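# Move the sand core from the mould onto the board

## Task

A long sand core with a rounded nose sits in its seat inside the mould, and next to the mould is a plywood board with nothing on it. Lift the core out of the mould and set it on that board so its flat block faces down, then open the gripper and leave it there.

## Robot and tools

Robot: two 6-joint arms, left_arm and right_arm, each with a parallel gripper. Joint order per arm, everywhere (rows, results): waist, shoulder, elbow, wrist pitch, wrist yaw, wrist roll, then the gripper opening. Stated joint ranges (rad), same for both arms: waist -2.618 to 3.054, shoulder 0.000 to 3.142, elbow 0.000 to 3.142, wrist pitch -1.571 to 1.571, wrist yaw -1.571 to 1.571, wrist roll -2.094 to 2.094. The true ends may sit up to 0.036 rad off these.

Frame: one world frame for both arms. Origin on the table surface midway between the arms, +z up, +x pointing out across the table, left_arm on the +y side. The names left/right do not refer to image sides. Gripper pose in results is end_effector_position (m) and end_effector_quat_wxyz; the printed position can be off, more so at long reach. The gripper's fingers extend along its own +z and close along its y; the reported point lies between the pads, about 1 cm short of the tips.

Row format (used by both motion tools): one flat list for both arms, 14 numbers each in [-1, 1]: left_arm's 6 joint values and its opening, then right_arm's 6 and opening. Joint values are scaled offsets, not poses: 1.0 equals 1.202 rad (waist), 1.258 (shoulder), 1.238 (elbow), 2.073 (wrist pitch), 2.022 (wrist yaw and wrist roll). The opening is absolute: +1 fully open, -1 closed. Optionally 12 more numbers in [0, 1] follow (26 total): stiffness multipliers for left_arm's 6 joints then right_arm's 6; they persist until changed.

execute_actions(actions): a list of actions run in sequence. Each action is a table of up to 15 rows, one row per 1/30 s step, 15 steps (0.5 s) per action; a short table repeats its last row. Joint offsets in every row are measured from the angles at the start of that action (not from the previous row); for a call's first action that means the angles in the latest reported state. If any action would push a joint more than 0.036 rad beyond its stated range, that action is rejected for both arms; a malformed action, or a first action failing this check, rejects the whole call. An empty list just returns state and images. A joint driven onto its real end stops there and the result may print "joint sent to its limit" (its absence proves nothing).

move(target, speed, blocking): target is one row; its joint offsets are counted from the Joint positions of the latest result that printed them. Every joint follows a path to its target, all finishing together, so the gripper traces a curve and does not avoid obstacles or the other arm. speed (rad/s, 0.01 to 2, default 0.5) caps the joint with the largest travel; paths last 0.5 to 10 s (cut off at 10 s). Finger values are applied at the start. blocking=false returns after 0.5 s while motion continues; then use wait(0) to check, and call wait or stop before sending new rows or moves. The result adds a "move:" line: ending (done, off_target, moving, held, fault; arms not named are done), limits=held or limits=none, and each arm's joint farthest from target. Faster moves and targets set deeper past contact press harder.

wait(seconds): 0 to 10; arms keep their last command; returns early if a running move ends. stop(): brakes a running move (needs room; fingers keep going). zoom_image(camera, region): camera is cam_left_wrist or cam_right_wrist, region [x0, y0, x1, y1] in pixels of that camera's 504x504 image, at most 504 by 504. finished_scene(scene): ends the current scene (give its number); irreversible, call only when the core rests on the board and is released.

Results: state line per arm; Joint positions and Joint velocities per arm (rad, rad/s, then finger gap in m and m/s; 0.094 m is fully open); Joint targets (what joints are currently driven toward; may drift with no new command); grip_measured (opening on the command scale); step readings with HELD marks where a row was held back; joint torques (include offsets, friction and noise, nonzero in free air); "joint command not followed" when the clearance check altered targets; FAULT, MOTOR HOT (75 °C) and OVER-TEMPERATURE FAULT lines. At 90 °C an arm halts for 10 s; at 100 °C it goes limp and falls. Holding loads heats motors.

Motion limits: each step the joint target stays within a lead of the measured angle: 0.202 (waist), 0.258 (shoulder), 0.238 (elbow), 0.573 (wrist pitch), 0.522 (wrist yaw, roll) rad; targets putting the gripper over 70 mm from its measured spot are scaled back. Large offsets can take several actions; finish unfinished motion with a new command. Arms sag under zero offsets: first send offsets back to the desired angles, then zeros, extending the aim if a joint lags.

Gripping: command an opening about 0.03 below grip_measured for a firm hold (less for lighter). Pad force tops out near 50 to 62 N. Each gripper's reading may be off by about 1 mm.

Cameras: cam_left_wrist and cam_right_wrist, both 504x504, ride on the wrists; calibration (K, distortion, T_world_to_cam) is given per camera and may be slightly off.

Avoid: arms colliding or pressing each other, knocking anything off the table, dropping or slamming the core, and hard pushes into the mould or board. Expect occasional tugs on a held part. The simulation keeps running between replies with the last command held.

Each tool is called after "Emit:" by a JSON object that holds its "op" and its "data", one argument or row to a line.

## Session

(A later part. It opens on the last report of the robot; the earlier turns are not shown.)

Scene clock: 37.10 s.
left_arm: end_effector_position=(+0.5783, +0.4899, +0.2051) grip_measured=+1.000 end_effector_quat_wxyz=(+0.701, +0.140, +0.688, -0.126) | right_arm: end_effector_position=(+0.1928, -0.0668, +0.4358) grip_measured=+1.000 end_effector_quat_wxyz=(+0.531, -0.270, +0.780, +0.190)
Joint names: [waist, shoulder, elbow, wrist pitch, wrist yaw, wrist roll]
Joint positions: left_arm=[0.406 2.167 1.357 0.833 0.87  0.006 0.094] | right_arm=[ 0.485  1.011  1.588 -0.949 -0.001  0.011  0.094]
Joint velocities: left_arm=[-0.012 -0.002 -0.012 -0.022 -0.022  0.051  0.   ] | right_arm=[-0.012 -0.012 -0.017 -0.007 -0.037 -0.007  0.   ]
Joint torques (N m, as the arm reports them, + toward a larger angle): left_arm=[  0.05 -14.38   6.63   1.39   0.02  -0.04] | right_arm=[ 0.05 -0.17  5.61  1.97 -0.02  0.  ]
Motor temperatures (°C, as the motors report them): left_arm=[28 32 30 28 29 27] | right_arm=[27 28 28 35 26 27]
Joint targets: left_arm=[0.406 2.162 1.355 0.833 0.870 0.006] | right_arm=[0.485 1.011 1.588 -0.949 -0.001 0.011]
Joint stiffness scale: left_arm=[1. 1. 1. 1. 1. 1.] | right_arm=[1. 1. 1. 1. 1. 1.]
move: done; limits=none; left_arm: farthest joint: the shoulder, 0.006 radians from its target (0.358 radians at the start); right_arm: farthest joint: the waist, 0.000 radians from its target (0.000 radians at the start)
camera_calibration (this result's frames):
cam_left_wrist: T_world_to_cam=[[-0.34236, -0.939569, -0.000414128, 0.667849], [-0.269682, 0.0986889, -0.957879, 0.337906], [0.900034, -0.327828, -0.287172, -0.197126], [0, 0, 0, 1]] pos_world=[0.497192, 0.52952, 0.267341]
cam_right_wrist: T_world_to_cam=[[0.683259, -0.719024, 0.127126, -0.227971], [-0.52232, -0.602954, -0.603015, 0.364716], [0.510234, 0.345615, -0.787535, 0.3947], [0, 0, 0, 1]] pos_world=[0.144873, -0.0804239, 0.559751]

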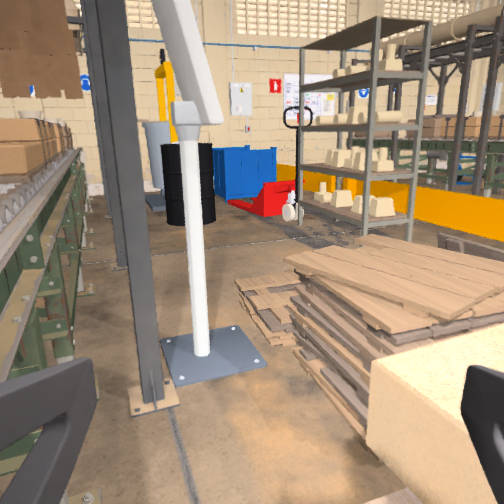

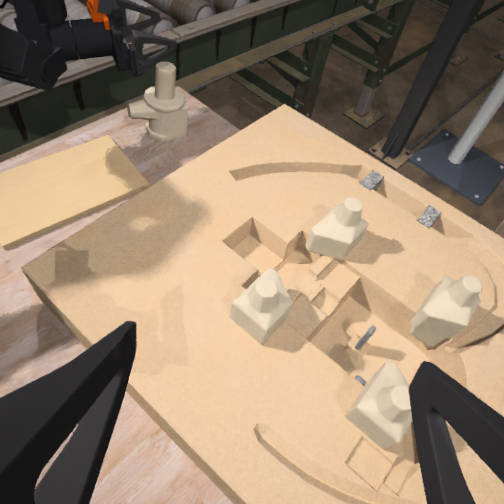

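Emit:
{"op": "move", "data": {
  "target": [0,0.178,-0.046,0.124,0,0,1,0,0,0,0,0,0,1],
  "speed": 0.3
}}

Emit:
{"op": "zoom_image", "data": {
  "camera": "cam_right_wrist",
  "region": [60,30,240,170]
}}

Scene clock: 39.53 s.
left_arm: end_effector_position=(+0.5793, +0.4904, +0.1198) grip_measured=+1.000 end_effector_quat_wxyz=(+0.701, +0.140, +0.688, -0.126) | right_arm: end_effector_position=(+0.1928, -0.0668, +0.4358) grip_measured=+1.000 end_effector_quat_wxyz=(+0.531, -0.270, +0.780, +0.190)
Joint names: [waist, shoulder, elbow, wrist pitch, wrist yaw, wrist roll]
Joint positions: left_arm=[0.406 2.379 1.313 1.089 0.87  0.006 0.094] | right_arm=[ 0.485  1.011  1.588 -0.949 -0.001  0.011  0.094]
Joint velocities: left_arm=[-0.012 -0.002 -0.017 -0.037  0.007  0.022  0.   ] | right_arm=[-0.017 -0.002 -0.007 -0.11   0.007  0.007  0.   ]
Joint torques (N m, as the arm reports them, + toward a larger angle): left_arm=[ -0.05 -13.7    4.99   1.4    0.02  -0.03] | right_arm=[ 0.04 -0.17  5.61  1.97 -0.02  0.  ]
Motor temperatures (°C, as the motors report them): left_arm=[28 32 30 28 29 27] | right_arm=[27 28 29 35 26 27]
Joint targets: left_arm=[0.406 2.391 1.301 1.090 0.870 0.006] | right_arm=[0.485 1.011 1.588 -0.949 -0.001 0.011]
Joint stiffness scale: left_arm=[1. 1. 1. 1. 1. 1.] | right_arm=[1. 1. 1. 1. 1. 1.]
move: done; limits=none; left_arm: farthest joint: the elbow, 0.013 radians from its target (0.057 radians at the start); right_arm: farthest joint: the waist, 0.000 radians from its target (0.000 radians at the start)
camera_calibration (this result's frames):
cam_left_wrist: T_world_to_cam=[[-0.34236, -0.939569, -0.000129825, 0.668623], [-0.270004, 0.0985164, -0.957806, 0.256605], [0.899937, -0.327879, -0.287416, -0.222255], [0, 0, 0, 1]] pos_world=[0.49821, 0.530065, 0.181985]
cam_right_wrist: T_world_to_cam=[[0.683259, -0.719024, 0.127126, -0.227971], [-0.52232, -0.602954, -0.603015, 0.364716], [0.510234, 0.345615, -0.787535, 0.3947], [0, 0, 0, 1]] pos_world=[0.144873, -0.0804239, 0.559751]

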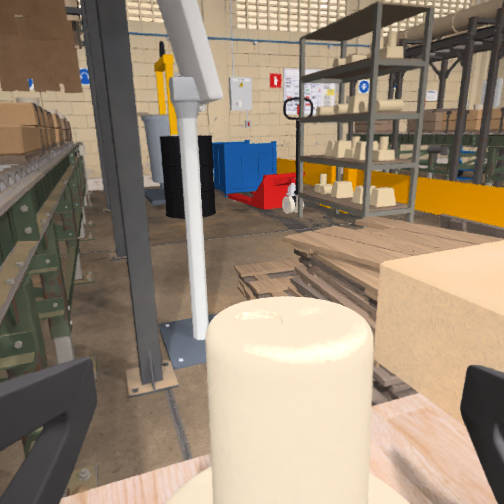

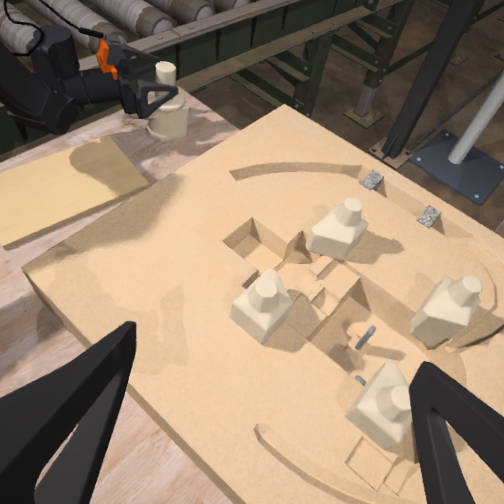

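Region (60, 30, 240, 170) of cam_right_wrist's 504x504 image, scaled by 2.800, with more detail than that image has.

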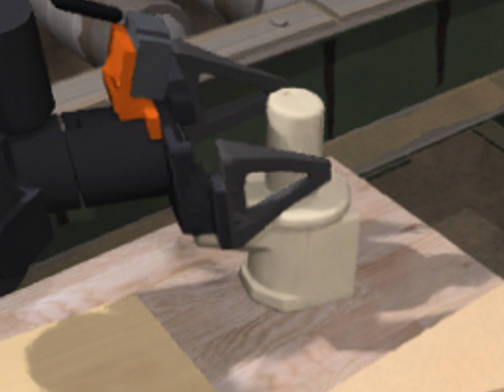

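Emit:
{"op": "move", "data": {
  "target": [0,0.02,-0.015,0,0,0,1,0,0,0,0,0,0,1]
}}

Emit:
{"op": "move", "data": {
  "target": [0,0,0,0,0,0,-0.7,0,0,0,0,0,0,1]
}}

Emit:
{"op": "move", "data": {
  "target": [-0.16,-0.36,0.2,-0.32,-0.43,0,-0.7,0,0,0,0,0,0,1],
  "speed": 0.4
}}

Scene clock: 41.83 s.
left_arm: end_effector_position=(+0.5793, +0.4904, +0.1198) grip_measured=+1.000 end_effector_quat_wxyz=(+0.701, +0.140, +0.688, -0.126) | right_arm: end_effector_position=(+0.1928, -0.0668, +0.4358) grip_measured=+1.000 end_effector_quat_wxyz=(+0.531, -0.270, +0.780, +0.190)
Joint names: [waist, shoulder, elbow, wrist pitch, wrist yaw, wrist roll]
Joint positions: left_arm=[0.406 2.379 1.313 1.089 0.87  0.006 0.094] | right_arm=[ 0.485  1.011  1.588 -0.949 -0.001  0.011  0.094]
Joint velocities: left_arm=[-0.007  0.002  0.002 -0.022  0.022  0.051  0.   ] | right_arm=[-0.012  0.002 -0.007  0.037  0.007  0.066  0.   ]
Joint torques (N m, as the arm reports them, + toward a larger angle): left_arm=[  0.05 -12.59   4.44   1.37   0.01  -0.02] | right_arm=[ 0.03 -0.17  5.6   1.97 -0.01  0.  ]
Motor temperatures (°C, as the motors report them): left_arm=[28 33 29 28 29 27] | right_arm=[27 28 29 36 26 27]
Joint targets: left_arm=[0.406 2.404 1.294 1.089 0.870 0.006] | right_arm=[0.485 1.011 1.588 -0.949 -0.001 0.011]
Joint stiffness scale: left_arm=[1. 1. 1. 1. 1. 1.] | right_arm=[1. 1. 1. 1. 1. 1.]
move: off_target (left_arm); limits=none; left_arm: farthest joint: the shoulder, 0.025 radians from its target (0.025 radians at the start); right_arm: farthest joint: the waist, 0.000 radians from its target (0.000 radians at the start)
camera_calibration (this result's frames):
cam_left_wrist: T_world_to_cam=[[-0.34236, -0.939569, -0.000414128, 0.668656], [-0.269682, 0.0986889, -0.957879, 0.25641], [0.900034, -0.327828, -0.287172, -0.222345], [0, 0, 0, 1]] pos_world=[0.498188, 0.530053, 0.182036]
cam_right_wrist: T_world_to_cam=[[0.683259, -0.719024, 0.127126, -0.227971], [-0.52232, -0.602954, -0.603015, 0.364716], [0.510234, 0.345615, -0.787535, 0.3947], [0, 0, 0, 1]] pos_world=[0.144873, -0.0804239, 0.559751]

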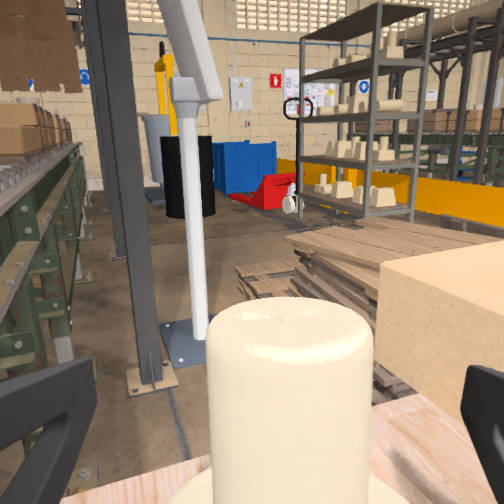

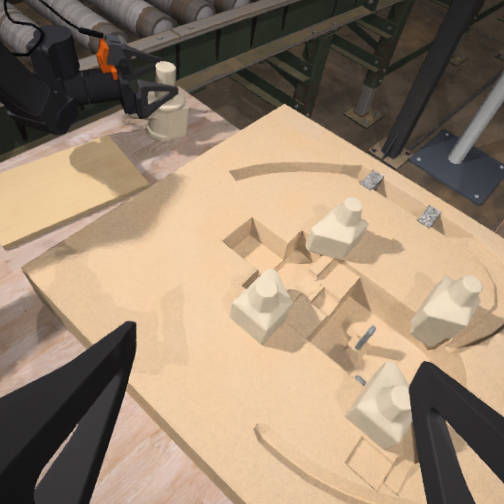

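Scene clock: 42.33 s.
left_arm: end_effector_position=(+0.5791, +0.4900, +0.1199) grip_measured=-0.227 end_effector_quat_wxyz=(+0.701, +0.140, +0.688, -0.128) | right_arm: end_effector_position=(+0.1928, -0.0668, +0.4358) grip_measured=+1.000 end_effector_quat_wxyz=(+0.531, -0.270, +0.780, +0.190)
Joint names: [waist, shoulder, elbow, wrist pitch, wrist yaw, wrist roll]
Joint positions: left_arm=[0.406 2.379 1.313 1.09  0.873 0.002 0.036] | right_arm=[ 0.485  1.011  1.588 -0.949 -0.001  0.011  0.094]
Joint velocities: left_arm=[ 0.002  0.002 -0.017  0.066 -0.037  0.007 -0.   ] | right_arm=[-0.002 -0.022  0.007 -0.007  0.007  0.007  0.   ]
Joint torques (N m, as the arm reports them, + toward a larger angle): left_arm=[  0.06 -14.74   5.85   1.4    0.02  -0.01] | right_arm=[ 0.02 -0.19  5.61  1.97 -0.02  0.01]
Motor temperatures (°C, as the motors report them): left_arm=[28 33 29 28 29 27] | right_arm=[27 28 29 36 26 27]
Joint targets: left_arm=[0.406 2.379 1.313 1.089 0.870 0.006] | right_arm=[0.485 1.011 1.588 -0.949 -0.001 0.011]
Joint stiffness scale: left_arm=[1. 1. 1. 1. 1. 1.] | right_arm=[1. 1. 1. 1. 1. 1.]
move: done; limits=none; left_arm: farthest joint: the wrist roll, 0.004 radians from its target (0.000 radians at the start); right_arm: farthest joint: the waist, 0.000 radians from its target (0.000 radians at the start)
camera_calibration (this result's frames):
cam_left_wrist: T_world_to_cam=[[-0.344914, -0.93863, 0.00269133, 0.668826], [-0.270342, 0.0965947, -0.957906, 0.257877], [0.89886, -0.331123, -0.287068, -0.22003], [0, 0, 0, 1]] pos_world=[0.498179, 0.530014, 0.182059]
cam_right_wrist: T_world_to_cam=[[0.683259, -0.719024, 0.127126, -0.227971], [-0.52232, -0.602954, -0.603015, 0.364716], [0.510234, 0.345615, -0.787535, 0.3947], [0, 0, 0, 1]] pos_world=[0.144873, -0.0804239, 0.559751]

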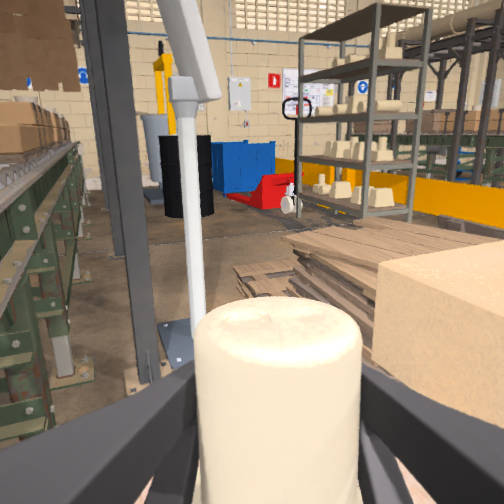

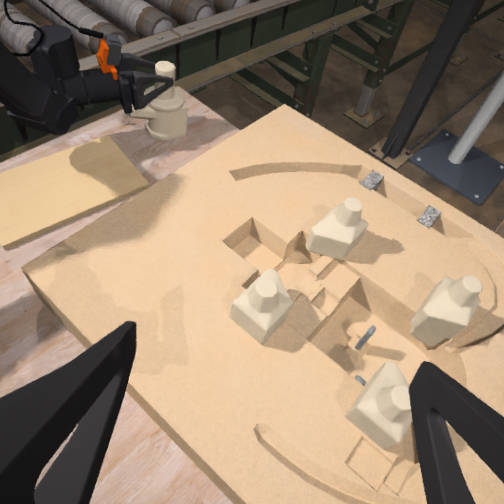

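Scene clock: 45.97 s.
left_arm: end_effector_position=(+0.5861, +0.5361, +0.1217) grip_measured=-0.227 end_effector_quat_wxyz=(+0.514, -0.135, +0.844, +0.078) | right_arm: end_effector_position=(+0.1928, -0.0668, +0.4358) grip_measured=+1.000 end_effector_quat_wxyz=(+0.531, -0.270, +0.780, +0.190)
Joint names: [waist, shoulder, elbow, wrist pitch, wrist yaw, wrist roll]
Joint positions: left_arm=[0.247 2.107 1.418 0.21  0.02  0.002 0.036] | right_arm=[ 0.485  1.011  1.588 -0.949 -0.001  0.011  0.094]
Joint velocities: left_arm=[ 0.007  0.012  0.002  0.007 -0.022 -0.007 -0.001] | right_arm=[ 0.007  0.002 -0.007 -0.022 -0.066 -0.066  0.   ]
Joint torques (N m, as the arm reports them, + toward a larger angle): left_arm=[ -0.87 -19.72  11.46   2.42  -0.02  -0.04] | right_arm=[ 0.06 -0.17  5.61  1.97 -0.01  0.  ]
Motor temperatures (°C, as the motors report them): left_arm=[28 35 30 29 29 27] | right_arm=[27 28 29 36 26 27]
Joint targets: left_arm=[0.234 2.038 1.472 0.292 0.014 0.002] | right_arm=[0.485 1.011 1.588 -0.949 -0.001 0.011]
Joint stiffness scale: left_arm=[1. 1. 1. 1. 1. 1.] | right_arm=[1. 1. 1. 1. 1. 1.]
move: off_target (left_arm); limits=none; left_arm: farthest joint: the wrist pitch, 0.216 radians from its target (0.663 radians at the start); right_arm: farthest joint: the waist, 0.000 radians from its target (0.000 radians at the start)
camera_calibration (this result's frames):
cam_left_wrist: T_world_to_cam=[[0.342829, -0.939295, 0.0138922, 0.310423], [-0.660861, -0.251662, -0.707057, 0.642072], [0.667631, 0.233219, -0.70702, -0.326413], [0, 0, 0, 1]] pos_world=[0.535822, 0.529289, 0.218888]
cam_right_wrist: T_world_to_cam=[[0.683259, -0.719024, 0.127126, -0.227971], [-0.52232, -0.602954, -0.603015, 0.364716], [0.510234, 0.345615, -0.787535, 0.3947], [0, 0, 0, 1]] pos_world=[0.144873, -0.0804239, 0.559751]

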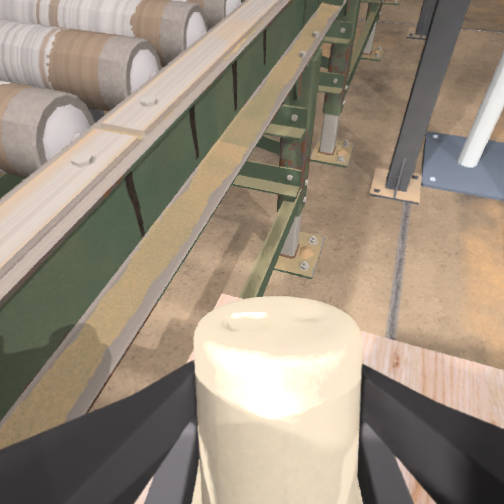

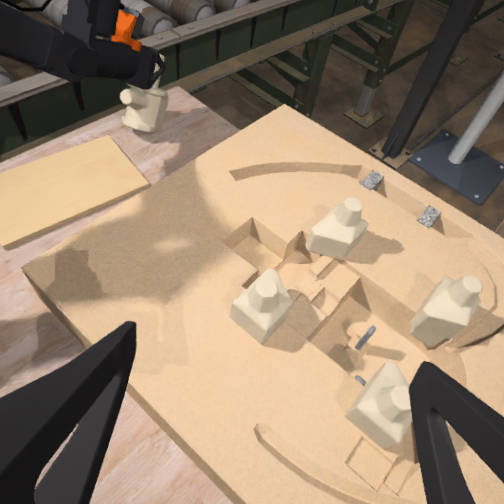

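Emit:
{"op": "move", "data": {
  "target": [0,-0.3,0.1,-0.15,0,0,-0.7,0,0,0,0,0,0,1],
  "speed": 0.3
}}

Scene clock: 49.47 s.
left_arm: end_effector_position=(+0.5320, +0.5175, +0.2238) grip_measured=-0.227 end_effector_quat_wxyz=(+0.486, -0.139, +0.860, +0.073) | right_arm: end_effector_position=(+0.1928, -0.0668, +0.4358) grip_measured=+1.000 end_effector_quat_wxyz=(+0.531, -0.270, +0.780, +0.190)
Joint names: [waist, shoulder, elbow, wrist pitch, wrist yaw, wrist roll]
Joint positions: left_arm=[ 0.247  1.807  1.476 -0.214  0.019  0.002  0.036] | right_arm=[ 0.485  1.011  1.588 -0.949 -0.001  0.011  0.094]
Joint velocities: left_arm=[-0.012  0.002 -0.007 -0.007  0.007  0.022 -0.   ] | right_arm=[-0.007 -0.002 -0.017  0.022 -0.037  0.022  0.   ]
Joint torques (N m, as the arm reports them, + toward a larger angle): left_arm=[  0.   -16.88  12.24   2.55   0.06  -0.02] | right_arm=[ 0.04 -0.19  5.62  1.97 -0.02  0.  ]
Motor temperatures (°C, as the motors report them): left_arm=[28 36 31 30 29 27] | right_arm=[27 28 29 36 26 27]
Joint targets: left_arm=[0.247 1.738 1.534 -0.114 0.020 0.002] | right_arm=[0.485 1.011 1.588 -0.949 -0.001 0.011]
Joint stiffness scale: left_arm=[1. 1. 1. 1. 1. 1.] | right_arm=[1. 1. 1. 1. 1. 1.]
move: off_target (left_arm); limits=none; left_arm: farthest joint: the wrist pitch, 0.113 radians from its target (0.311 radians at the start); right_arm: farthest joint: the waist, 0.000 radians from its target (0.000 radians at the start)
camera_calibration (this result's frames):
cam_left_wrist: T_world_to_cam=[[0.343961, -0.938901, 0.0124912, 0.309603], [-0.703205, -0.266385, -0.659197, 0.693278], [0.622248, 0.217954, -0.751866, -0.171669], [0, 0, 0, 1]] pos_world=[0.487846, 0.512782, 0.324068]
cam_right_wrist: T_world_to_cam=[[0.683259, -0.719024, 0.127126, -0.227971], [-0.52232, -0.602954, -0.603015, 0.364716], [0.510234, 0.345615, -0.787535, 0.3947], [0, 0, 0, 1]] pos_world=[0.144873, -0.0804239, 0.559751]

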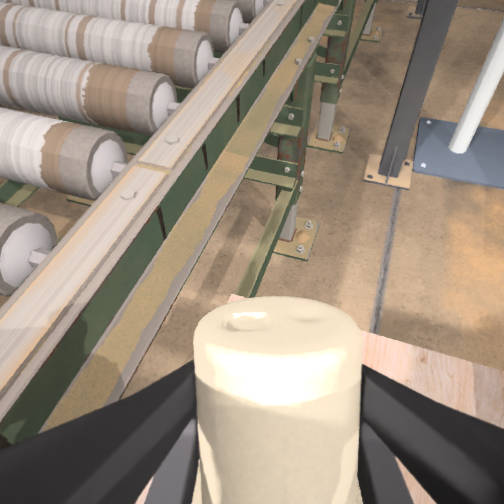

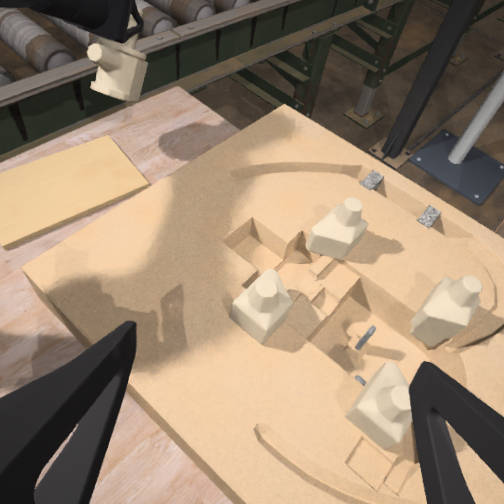

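Emit:
{"op": "move", "data": {
  "target": [0,0.11,0.27,-0.57,0,0,-0.7,0,0,0,0,0,0,1]
}}

Emit:
{"op": "move", "data": {
  "target": [0,0,-0.16,0.085,0,0,-0.7,0,0,0,0,0,0,1],
  "speed": 0.2
}}

Emit:
{"op": "zoom_image", "data": {
  "camera": "cam_right_wrist",
  "region": [0,80,180,250]
}}

Scene clock: 53.47 s.
left_arm: end_effector_position=(+0.3757, +0.4636, +0.1297) grip_measured=-0.227 end_effector_quat_wxyz=(+0.022, -0.164, +0.986, -0.006) | right_arm: end_effector_position=(+0.1928, -0.0668, +0.4358) grip_measured=+1.000 end_effector_quat_wxyz=(+0.531, -0.270, +0.780, +0.190)
Joint names: [waist, shoulder, elbow, wrist pitch, wrist yaw, wrist roll]
Joint positions: left_arm=[ 0.247  1.953  1.77  -1.347  0.019  0.002  0.036] | right_arm=[ 0.485  1.011  1.588 -0.949 -0.001  0.011  0.094]
Joint velocities: left_arm=[-0.007 -0.012  0.012 -0.007 -0.066 -0.022 -0.   ] | right_arm=[-0.002  0.007 -0.002  0.051 -0.022 -0.007  0.   ]
Joint torques (N m, as the arm reports them, + toward a larger angle): left_arm=[  0.12 -11.95   9.43  -0.47   0.06  -0.04] | right_arm=[ 0.03 -0.17  5.59  1.97 -0.01  0.  ]
Motor temperatures (°C, as the motors report them): left_arm=[28 36 32 30 29 27] | right_arm=[27 28 29 37 26 27]
Joint targets: left_arm=[0.247 1.945 1.810 -1.395 0.019 0.002] | right_arm=[0.485 1.011 1.588 -0.949 -0.001 0.011]
Joint stiffness scale: left_arm=[1. 1. 1. 1. 1. 1.] | right_arm=[1. 1. 1. 1. 1. 1.]
move: off_target (left_arm); limits=none; left_arm: farthest joint: the wrist pitch, 0.049 radians from its target (1.182 radians at the start); right_arm: farthest joint: the waist, 0.000 radians from its target (0.000 radians at the start)
camera_calibration (this result's frames):
cam_left_wrist: T_world_to_cam=[[0.345718, -0.938295, -0.00903231, 0.315786], [-0.904491, -0.335794, 0.262942, 0.495211], [-0.24975, -0.0827341, -0.964769, 0.361138], [0, 0, 0, 1]] pos_world=[0.428935, 0.492468, 0.221056]
cam_right_wrist: T_world_to_cam=[[0.683259, -0.719024, 0.127126, -0.227971], [-0.52232, -0.602954, -0.603015, 0.364716], [0.510234, 0.345615, -0.787535, 0.3947], [0, 0, 0, 1]] pos_world=[0.144873, -0.0804239, 0.559751]

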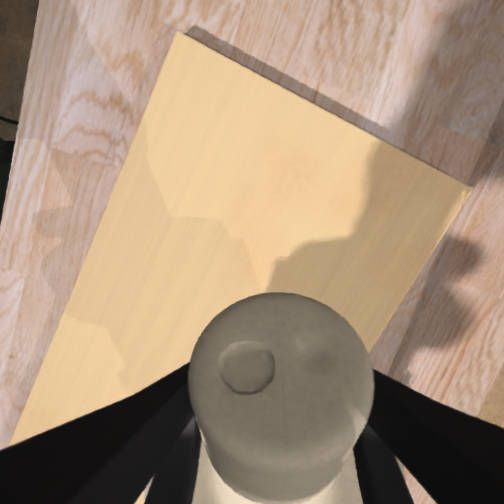

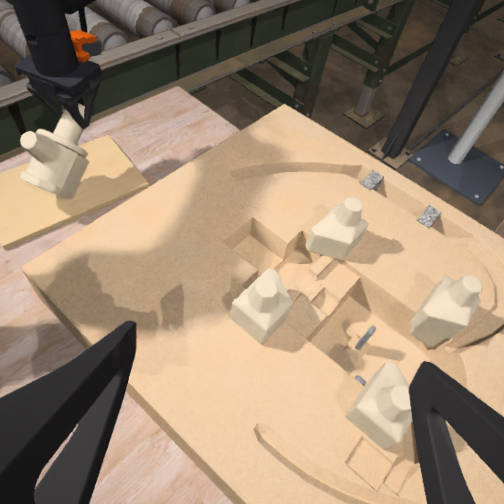

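Scene clock: 54.90 s.
left_arm: end_effector_position=(+0.3875, +0.4676, +0.0902) grip_measured=-0.227 end_effector_quat_wxyz=(+0.049, -0.164, +0.985, -0.002) | right_arm: end_effector_position=(+0.1928, -0.0668, +0.4358) grip_measured=+1.000 end_effector_quat_wxyz=(+0.531, -0.270, +0.780, +0.190)
Joint names: [waist, shoulder, elbow, wrist pitch, wrist yaw, wrist roll]
Joint positions: left_arm=[ 0.247  1.952  1.608 -1.131  0.02   0.002  0.036] | right_arm=[ 0.485  1.011  1.588 -0.949 -0.001  0.011  0.094]
Joint velocities: left_arm=[ 0.007  0.002  0.002  0.022  0.051  0.037 -0.   ] | right_arm=[-0.022  0.012 -0.002 -0.007 -0.051 -0.066  0.   ]
Joint torques (N m, as the arm reports them, + toward a larger angle): left_arm=[  0.05 -11.41   3.8   -0.24   0.04  -0.02] | right_arm=[ 0.04 -0.19  5.6   1.97 -0.02 -0.01]
Motor temperatures (°C, as the motors report them): left_arm=[28 35 31 30 29 27] | right_arm=[27 28 29 37 26 27]
Joint targets: left_arm=[0.247 1.953 1.571 -1.171 0.019 0.002] | right_arm=[0.485 1.011 1.588 -0.949 -0.001 0.011]
Joint stiffness scale: left_arm=[1. 1. 1. 1. 1. 1.] | right_arm=[1. 1. 1. 1. 1. 1.]
move: off_target (left_arm); limits=none; left_arm: farthest joint: the wrist pitch, 0.039 radians from its target (0.176 radians at the start); right_arm: farthest joint: the waist, 0.000 radians from its target (0.000 radians at the start)
camera_calibration (this result's frames):
cam_left_wrist: T_world_to_cam=[[0.346124, -0.938159, -0.00748836, 0.314742], [-0.916802, -0.339917, 0.209595, 0.529039], [-0.199179, -0.0656806, -0.97776, 0.299966], [0, 0, 0, 1]] pos_world=[0.435831, 0.49481, 0.184768]
cam_right_wrist: T_world_to_cam=[[0.683259, -0.719024, 0.127126, -0.227971], [-0.52232, -0.602954, -0.603015, 0.364716], [0.510234, 0.345615, -0.787535, 0.3947], [0, 0, 0, 1]] pos_world=[0.144873, -0.0804239, 0.559751]

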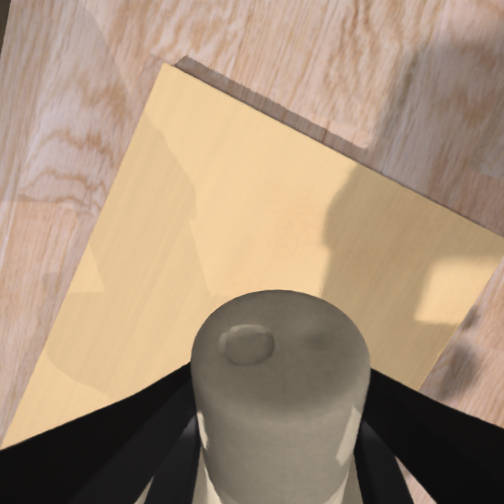

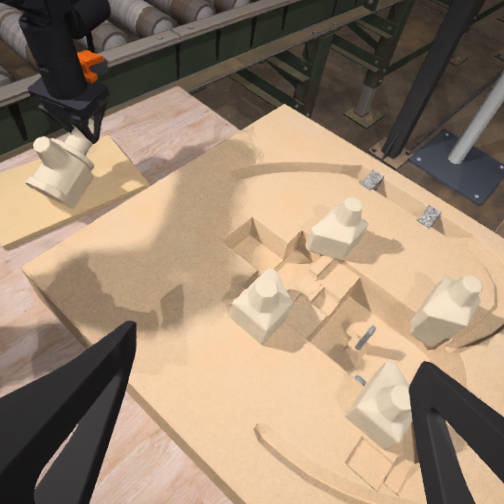

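Region (0, 80, 180, 250) of cam_right_wrist's 504x504 image, scaled by 2.800, with more detail than that image has.

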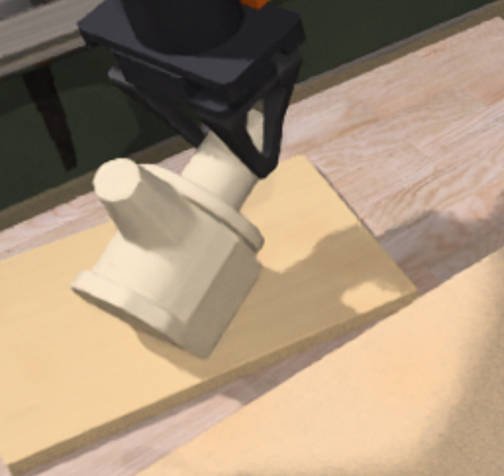

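Pivoting flat as it lowers; continue.

Emit:
{"op": "move", "data": {
  "target": [0,0.04,-0.13,0.05,0,0,-0.3,0,0,0,0,0,0,1],
  "speed": 0.2
}}

Emit:
{"op": "move", "data": {
  "target": [0,0,0,0,0,0,0.5,0,0,0,0,0,0,1]
}}

Emit:
{"op": "move", "data": {
  "target": [0,-0.1,0.3,-0.2,0,0,0.5,0,0,0,0,0,0,1]
}}

Scene clock: 57.77 s.
left_arm: end_effector_position=(+0.3780, +0.4638, +0.0467) grip_measured=-0.228 end_effector_quat_wxyz=(+0.030, -0.164, +0.986, -0.006) | right_arm: end_effector_position=(+0.1928, -0.0668, +0.4358) grip_measured=+1.000 end_effector_quat_wxyz=(+0.531, -0.270, +0.780, +0.190)
Joint names: [waist, shoulder, elbow, wrist pitch, wrist yaw, wrist roll]
Joint positions: left_arm=[ 0.247  1.98   1.475 -1.009  0.022  0.002  0.036] | right_arm=[ 0.485  1.011  1.588 -0.949 -0.001  0.011  0.094]
Joint velocities: left_arm=[ 0.007  0.017  0.002  0.037  0.007 -0.022  0.   ] | right_arm=[-0.002  0.022 -0.002  0.051 -0.007  0.007  0.   ]
Joint torques (N m, as the arm reports them, + toward a larger angle): left_arm=[ 0.   -9.71  4.24 -0.11  0.01 -0.05] | right_arm=[ 0.04 -0.18  5.61  1.98 -0.01  0.  ]
Motor temperatures (°C, as the motors report them): left_arm=[28 35 31 30 29 27] | right_arm=[27 28 29 37 26 27]
Joint targets: left_arm=[0.247 2.002 1.447 -1.028 0.020 0.002] | right_arm=[0.485 1.011 1.588 -0.949 -0.001 0.011]
Joint stiffness scale: left_arm=[1. 1. 1. 1. 1. 1.] | right_arm=[1. 1. 1. 1. 1. 1.]
move: off_target (left_arm); limits=none; left_arm: farthest joint: the elbow, 0.028 radians from its target (0.161 radians at the start); right_arm: farthest joint: the waist, 0.000 radians from its target (0.000 radians at the start)
camera_calibration (this result's frames):
cam_left_wrist: T_world_to_cam=[[0.3457, -0.938328, -0.00564122, 0.31431], [-0.90875, -0.336288, 0.247153, 0.52177], [-0.233807, -0.0803141, -0.96896, 0.274731], [0, 0, 0, 1]] pos_world=[0.429735, 0.492456, 0.139019]
cam_right_wrist: T_world_to_cam=[[0.683259, -0.719024, 0.127126, -0.227971], [-0.52232, -0.602954, -0.603015, 0.364716], [0.510234, 0.345615, -0.787535, 0.3947], [0, 0, 0, 1]] pos_world=[0.144873, -0.0804239, 0.559751]

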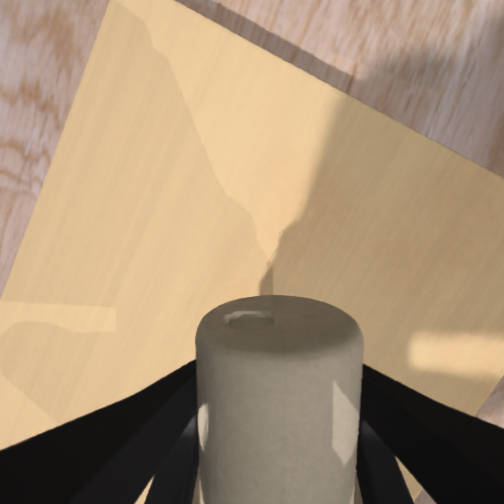

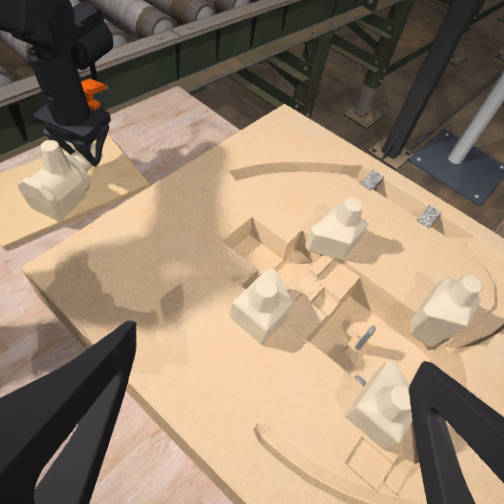

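Scene clock: 58.27 s.
left_arm: end_effector_position=(+0.3783, +0.4639, +0.0467) grip_measured=+0.498 end_effector_quat_wxyz=(+0.030, -0.164, +0.986, -0.006) | right_arm: end_effector_position=(+0.1928, -0.0668, +0.4358) grip_measured=+1.000 end_effector_quat_wxyz=(+0.531, -0.270, +0.780, +0.190)
Joint names: [waist, shoulder, elbow, wrist pitch, wrist yaw, wrist roll]
Joint positions: left_arm=[ 0.247  1.98   1.475 -1.007  0.022  0.002  0.07 ] | right_arm=[ 0.485  1.011  1.588 -0.949 -0.001  0.011  0.094]
Joint velocities: left_arm=[-0.002 -0.012 -0.002  0.007  0.007 -0.007 -0.001] | right_arm=[ 0.002 -0.007  0.002  0.037  0.066 -0.007  0.   ]
Joint torques (N m, as the arm reports them, + toward a larger angle): left_arm=[  0.08 -11.6    6.28   0.06   0.04  -0.04] | right_arm=[ 0.03 -0.16  5.59  1.97 -0.02  0.  ]
Motor temperatures (°C, as the motors report them): left_arm=[28 35 31 30 29 27] | right_arm=[27 28 29 37 26 27]
Joint targets: left_arm=[0.247 1.980 1.475 -1.009 0.022 0.002] | right_arm=[0.485 1.011 1.588 -0.949 -0.001 0.011]
Joint stiffness scale: left_arm=[1. 1. 1. 1. 1. 1.] | right_arm=[1. 1. 1. 1. 1. 1.]
move: done; limits=none; left_arm: farthest joint: the wrist pitch, 0.002 radians from its target (0.000 radians at the start); right_arm: farthest joint: the waist, 0.000 radians from its target (0.000 radians at the start)
camera_calibration (this result's frames):
cam_left_wrist: T_world_to_cam=[[0.345706, -0.938326, -0.00561726, 0.3143], [-0.909016, -0.33638, 0.246044, 0.522236], [-0.232759, -0.0799526, -0.969242, 0.274265], [0, 0, 0, 1]] pos_world=[0.429904, 0.492514, 0.139102]
cam_right_wrist: T_world_to_cam=[[0.683259, -0.719024, 0.127126, -0.227971], [-0.52232, -0.602954, -0.603015, 0.364716], [0.510234, 0.345615, -0.787535, 0.3947], [0, 0, 0, 1]] pos_world=[0.144873, -0.0804239, 0.559751]

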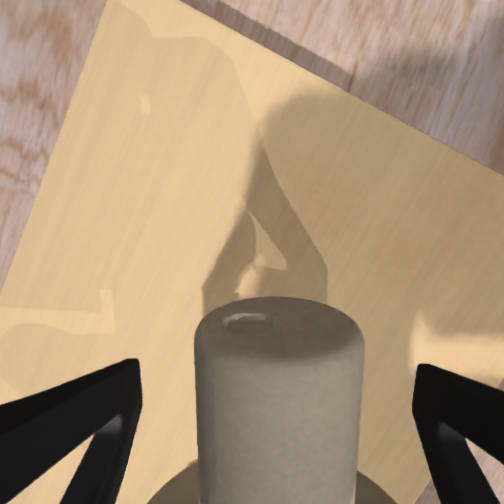

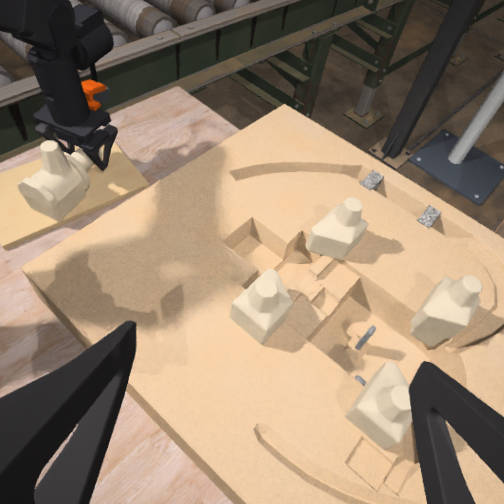

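Scene clock: 59.87 s.
left_arm: end_effector_position=(+0.3724, +0.4619, +0.1769) grip_measured=+0.498 end_effector_quat_wxyz=(+0.068, -0.163, +0.984, +0.000) | right_arm: end_effector_position=(+0.1928, -0.0668, +0.4358) grip_measured=+1.000 end_effector_quat_wxyz=(+0.531, -0.270, +0.780, +0.190)
Joint names: [waist, shoulder, elbow, wrist pitch, wrist yaw, wrist roll]
Joint positions: left_arm=[ 0.247  1.864  1.831 -1.402  0.022  0.002  0.07 ] | right_arm=[ 0.485  1.011  1.588 -0.949 -0.001  0.011  0.094]
Joint velocities: left_arm=[-0.017 -0.017 -0.017 -0.007 -0.007  0.007 -0.   ] | right_arm=[-0.027  0.002  0.002 -0.051 -0.007  0.037  0.   ]
Joint torques (N m, as the arm reports them, + toward a larger angle): left_arm=[  0.07 -11.18   7.53   0.04   0.05  -0.03] | right_arm=[ 0.05 -0.17  5.61  1.97 -0.01  0.  ]
Motor temperatures (°C, as the motors report them): left_arm=[28 35 31 29 29 27] | right_arm=[27 28 29 37 26 27]
Joint targets: left_arm=[0.247 1.854 1.846 -1.422 0.022 0.002] | right_arm=[0.485 1.011 1.588 -0.949 -0.001 0.011]
Joint stiffness scale: left_arm=[1. 1. 1. 1. 1. 1.] | right_arm=[1. 1. 1. 1. 1. 1.]
move: done; limits=none; left_arm: farthest joint: the wrist pitch, 0.019 radians from its target (0.414 radians at the start); right_arm: farthest joint: the waist, 0.000 radians from its target (0.000 radians at the start)
camera_calibration (this result's frames):
cam_left_wrist: T_world_to_cam=[[0.346056, -0.938205, -0.00398889, 0.314687], [-0.924204, -0.341617, 0.170717, 0.505571], [-0.16153, -0.0553911, -0.985312, 0.363938], [0, 0, 0, 1]] pos_world=[0.417139, 0.488112, 0.273538]
cam_right_wrist: T_world_to_cam=[[0.683259, -0.719024, 0.127126, -0.227971], [-0.52232, -0.602954, -0.603015, 0.364716], [0.510234, 0.345615, -0.787535, 0.3947], [0, 0, 0, 1]] pos_world=[0.144873, -0.0804239, 0.559751]

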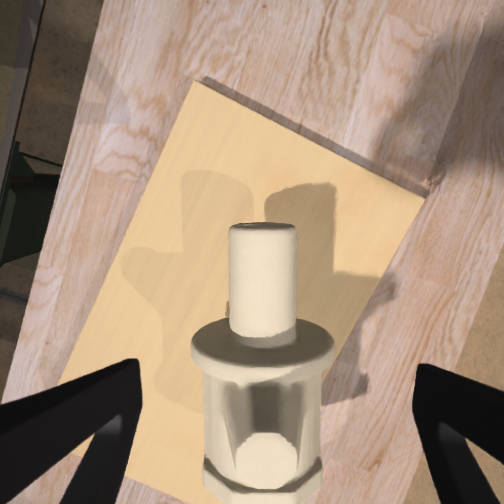

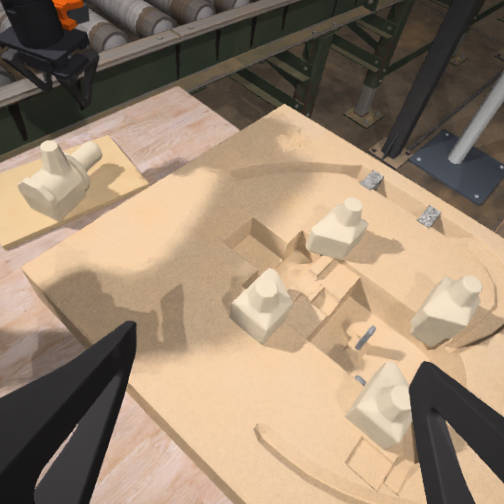

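Emit:
{"op": "move", "data": {
  "target": [0,-0.18,-0.31,0.02,0,0,1,0,0,0,0,0,0,1]
}}

Emit:
{"op": "move", "data": {
  "target": [0,0.03,-0.25,0.152,0,0,1,0,0,0,0,0,0,1],
  "speed": 0.3
}}

Emit:
{"op": "move", "data": {
  "target": [0.12,0,0,0,0,0,1,0,0,0,0,0,0,1],
  "speed": 0.15
}}

Emit:
{"op": "move", "data": {
  "target": [-0.04,-0.1,0.3,-0.17,0,0,1,0,0,0,0,0,0,1]
}}

Scene clock: 64.30 s.
left_arm: end_effector_position=(+0.2956, +0.4354, +0.1434) grip_measured=+1.000 end_effector_quat_wxyz=(+0.001, -0.164, +0.986, -0.011) | right_arm: end_effector_position=(+0.1928, -0.0668, +0.4358) grip_measured=+1.000 end_effector_quat_wxyz=(+0.531, -0.270, +0.780, +0.190)
Joint names: [waist, shoulder, elbow, wrist pitch, wrist yaw, wrist roll]
Joint positions: left_arm=[ 0.247  1.661  1.462 -1.373  0.022  0.002  0.094] | right_arm=[ 0.485  1.011  1.588 -0.949 -0.001  0.011  0.094]
Joint velocities: left_arm=[ 0.007  0.017 -0.002 -0.007 -0.007  0.022  0.   ] | right_arm=[ 0.002 -0.002  0.002 -0.007 -0.007 -0.037  0.   ]
Joint torques (N m, as the arm reports them, + toward a larger angle): left_arm=[  0.05 -10.06   5.17   0.09   0.05  -0.07] | right_arm=[ 0.03 -0.18  5.6   1.97 -0.02  0.  ]
Motor temperatures (°C, as the motors report them): left_arm=[28 34 30 29 29 27] | right_arm=[27 28 29 37 26 27]
Joint targets: left_arm=[0.247 1.638 1.447 -1.361 0.022 0.002] | right_arm=[0.485 1.011 1.588 -0.949 -0.001 0.011]
Joint stiffness scale: left_arm=[1. 1. 1. 1. 1. 1.] | right_arm=[1. 1. 1. 1. 1. 1.]
move: off_target (left_arm); limits=none; left_arm: farthest joint: the shoulder, 0.024 radians from its target (0.227 radians at the start); right_arm: farthest joint: the waist, 0.000 radians from its target (0.000 radians at the start)
camera_calibration (this result's frames):
cam_left_wrist: T_world_to_cam=[[0.345353, -0.938448, -0.00686034, 0.317011], [-0.893451, -0.331013, 0.303604, 0.398455], [-0.287187, -0.098721, -0.952774, 0.368364], [0, 0, 0, 1]] pos_world=[0.352309, 0.465757, 0.232169]
cam_right_wrist: T_world_to_cam=[[0.683259, -0.719024, 0.127126, -0.227971], [-0.52232, -0.602954, -0.603015, 0.364716], [0.510234, 0.345615, -0.787535, 0.3947], [0, 0, 0, 1]] pos_world=[0.144873, -0.0804239, 0.559751]

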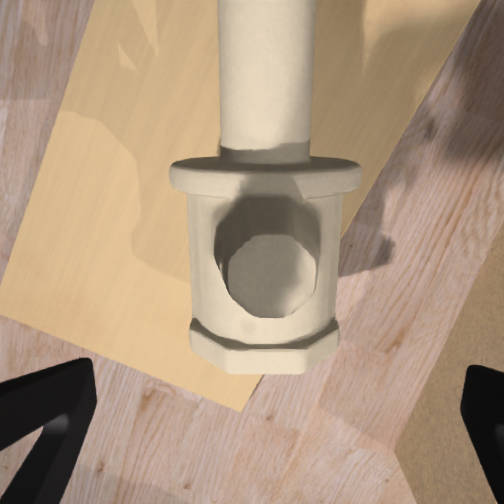

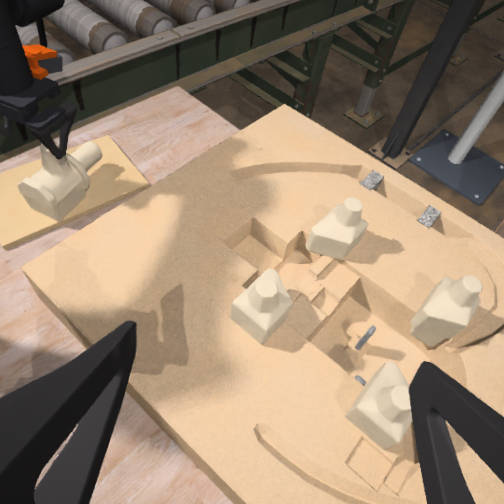

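Scene clock: 66.07 s.
left_arm: end_effector_position=(+0.2879, +0.4328, +0.0627) grip_measured=+1.000 end_effector_quat_wxyz=(-0.008, -0.164, +0.986, -0.013) | right_arm: end_effector_position=(+0.1928, -0.0668, +0.4358) grip_measured=+1.000 end_effector_quat_wxyz=(+0.531, -0.270, +0.780, +0.190)
Joint names: [waist, shoulder, elbow, wrist pitch, wrist yaw, wrist roll]
Joint positions: left_arm=[ 0.247  1.685  1.164 -1.071  0.022  0.002  0.094] | right_arm=[ 0.485  1.011  1.588 -0.949 -0.001  0.011  0.094]
Joint velocities: left_arm=[-0.012 -0.012  0.012 -0.037 -0.066 -0.037  0.   ] | right_arm=[ 0.007 -0.007 -0.017  0.022 -0.081 -0.007  0.   ]
Joint torques (N m, as the arm reports them, + toward a larger angle): left_arm=[ 0.01 -7.07  5.17  0.07  0.06 -0.04] | right_arm=[ 0.04 -0.18  5.6   1.97 -0.01  0.  ]
Motor temperatures (°C, as the motors report them): left_arm=[28 34 30 29 29 27] | right_arm=[27 28 29 38 26 27]
Joint targets: left_arm=[0.247 1.699 1.152 -1.058 0.022 0.002] | right_arm=[0.485 1.011 1.588 -0.949 -0.001 0.011]
Joint stiffness scale: left_arm=[1. 1. 1. 1. 1. 1.] | right_arm=[1. 1. 1. 1. 1. 1.]
move: done; limits=none; left_arm: farthest joint: the shoulder, 0.014 radians from its target (0.038 radians at the start); right_arm: farthest joint: the waist, 0.000 radians from its target (0.000 radians at the start)
camera_calibration (this result's frames):
cam_left_wrist: T_world_to_cam=[[0.345228, -0.938491, -0.00724347, 0.316702], [-0.887929, -0.329109, 0.321355, 0.411723], [-0.303973, -0.104509, -0.946931, 0.296016], [0, 0, 0, 1]] pos_world=[0.346227, 0.46366, 0.150292]
cam_right_wrist: T_world_to_cam=[[0.683259, -0.719024, 0.127126, -0.227971], [-0.52232, -0.602954, -0.603015, 0.364716], [0.510234, 0.345615, -0.787535, 0.3947], [0, 0, 0, 1]] pos_world=[0.144873, -0.0804239, 0.559751]

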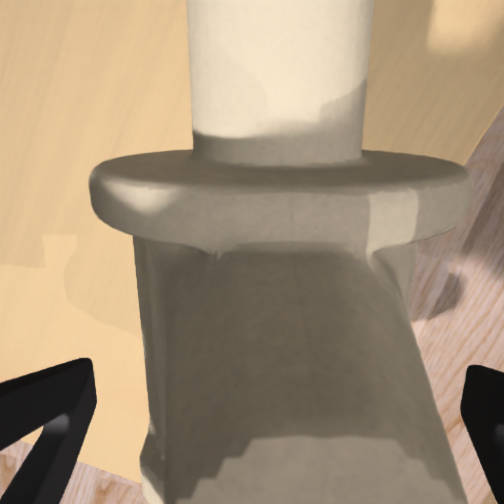

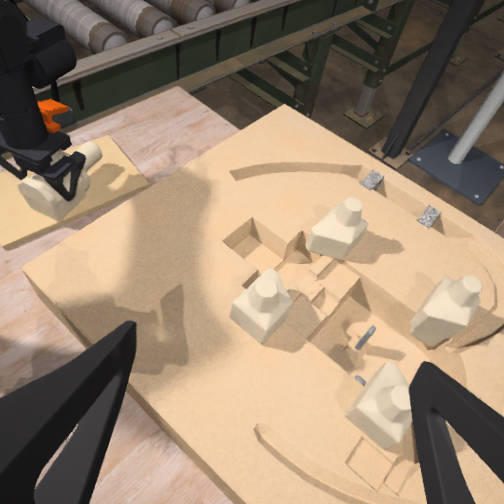

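Scene clock: 67.37 s.
left_arm: end_effector_position=(+0.2740, +0.4624, +0.0629) grip_measured=+1.000 end_effector_quat_wxyz=(-0.009, -0.227, +0.973, -0.025) | right_arm: end_effector_position=(+0.1928, -0.0668, +0.4358) grip_measured=+1.000 end_effector_quat_wxyz=(+0.531, -0.270, +0.780, +0.190)
Joint names: [waist, shoulder, elbow, wrist pitch, wrist yaw, wrist roll]
Joint positions: left_arm=[ 0.374  1.685  1.164 -1.079  0.044  0.002  0.094] | right_arm=[ 0.485  1.011  1.588 -0.949 -0.001  0.011  0.094]
Joint velocities: left_arm=[ 0.007  0.007 -0.002 -0.051  0.037  0.051  0.   ] | right_arm=[-0.007  0.012 -0.002 -0.037 -0.007 -0.022  0.   ]
Joint torques (N m, as the arm reports them, + toward a larger angle): left_arm=[ 1.46 -8.14  6.1  -0.01 -0.13 -0.03] | right_arm=[ 0.02 -0.17  5.6   1.97 -0.02  0.  ]
Motor temperatures (°C, as the motors report them): left_arm=[28 33 30 29 29 27] | right_arm=[27 28 29 38 26 27]
Joint targets: left_arm=[0.391 1.685 1.164 -1.071 0.023 0.002] | right_arm=[0.485 1.011 1.588 -0.949 -0.001 0.011]
Joint stiffness scale: left_arm=[1. 1. 1. 1. 1. 1.] | right_arm=[1. 1. 1. 1. 1. 1.]
move: off_target (left_arm); limits=none; left_arm: farthest joint: the wrist yaw, 0.022 radians from its target (0.000 radians at the start); right_arm: farthest joint: the waist, 0.000 radians from its target (0.000 radians at the start)
camera_calibration (this result's frames):
cam_left_wrist: T_world_to_cam=[[0.462483, -0.886519, 0.0139339, 0.291855], [-0.839151, -0.43259, 0.329683, 0.442986], [-0.286243, -0.164165, -0.943989, 0.317583], [0, 0, 0, 1]] pos_world=[0.32766, 0.502503, 0.149683]
cam_right_wrist: T_world_to_cam=[[0.683259, -0.719024, 0.127126, -0.227971], [-0.52232, -0.602954, -0.603015, 0.364716], [0.510234, 0.345615, -0.787535, 0.3947], [0, 0, 0, 1]] pos_world=[0.144873, -0.0804239, 0.559751]

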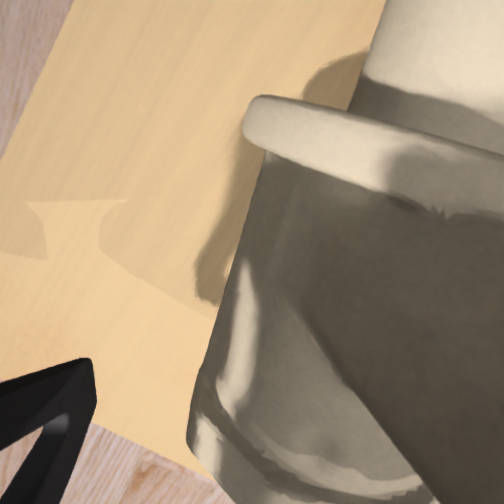

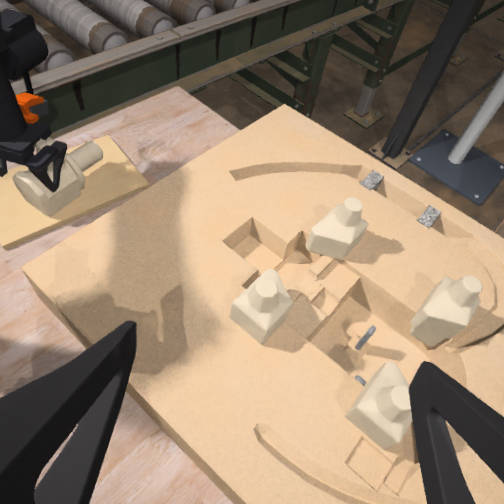

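Scene clock: 68.87 s.
left_arm: end_effector_position=(+0.2869, +0.4567, +0.1833) grip_measured=+1.000 end_effector_quat_wxyz=(+0.058, -0.208, +0.976, -0.011) | right_arm: end_effector_position=(+0.1928, -0.0668, +0.4358) grip_measured=+1.000 end_effector_quat_wxyz=(+0.531, -0.270, +0.780, +0.190)
Joint names: [waist, shoulder, elbow, wrist pitch, wrist yaw, wrist roll]
Joint positions: left_arm=[ 0.339  1.572  1.521 -1.412  0.045  0.002  0.094] | right_arm=[ 0.485  1.011  1.588 -0.949 -0.001  0.011  0.094]
Joint velocities: left_arm=[ 0.002  0.012  0.002 -0.022  0.007  0.007  0.   ] | right_arm=[-0.007  0.007 -0.017 -0.051 -0.007 -0.037  0.   ]
Joint torques (N m, as the arm reports them, + toward a larger angle): left_arm=[-0.86 -8.19  7.53  0.    0.06 -0.04] | right_arm=[ 0.05 -0.18  5.59  1.97 -0.01  0.  ]
Motor temperatures (°C, as the motors report them): left_arm=[28 33 30 29 29 27] | right_arm=[27 28 29 38 26 27]
Joint targets: left_arm=[0.326 1.559 1.536 -1.432 0.044 0.002] | right_arm=[0.485 1.011 1.588 -0.949 -0.001 0.011]
Joint stiffness scale: left_arm=[1. 1. 1. 1. 1. 1.] | right_arm=[1. 1. 1. 1. 1. 1.]
move: done; limits=none; left_arm: farthest joint: the wrist pitch, 0.019 radians from its target (0.352 radians at the start); right_arm: farthest joint: the waist, 0.000 radians from its target (0.000 radians at the start)
camera_calibration (this result's frames):
cam_left_wrist: T_world_to_cam=[[0.42833, -0.903439, 0.0181852, 0.295912], [-0.887281, -0.416689, 0.197746, 0.442379], [-0.171074, -0.100836, -0.980085, 0.378631], [0, 0, 0, 1]] pos_world=[0.33054, 0.489853, 0.278231]
cam_right_wrist: T_world_to_cam=[[0.683259, -0.719024, 0.127126, -0.227971], [-0.52232, -0.602954, -0.603015, 0.364716], [0.510234, 0.345615, -0.787535, 0.3947], [0, 0, 0, 1]] pos_world=[0.144873, -0.0804239, 0.559751]

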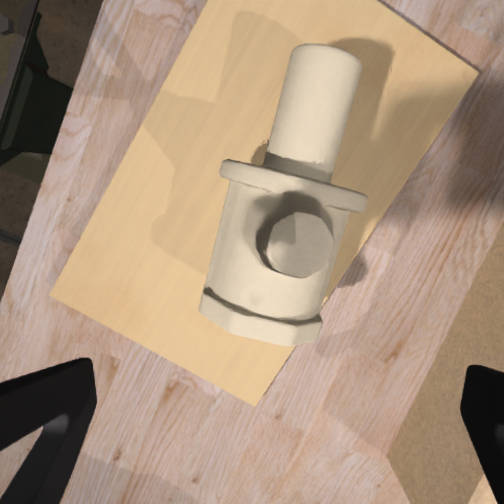

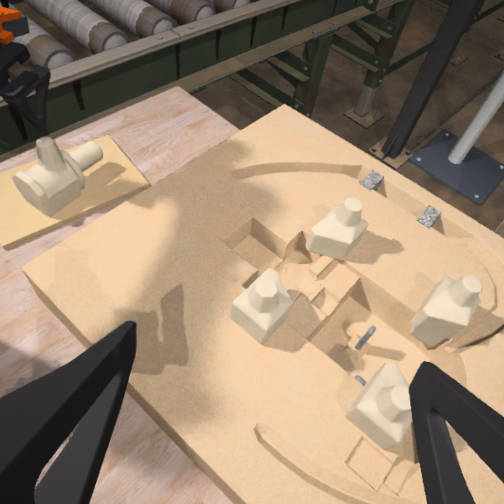

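Emit:
{"op": "finished_scene", "data": {
  "scene": 1
}}

The scene is finished: the task was done.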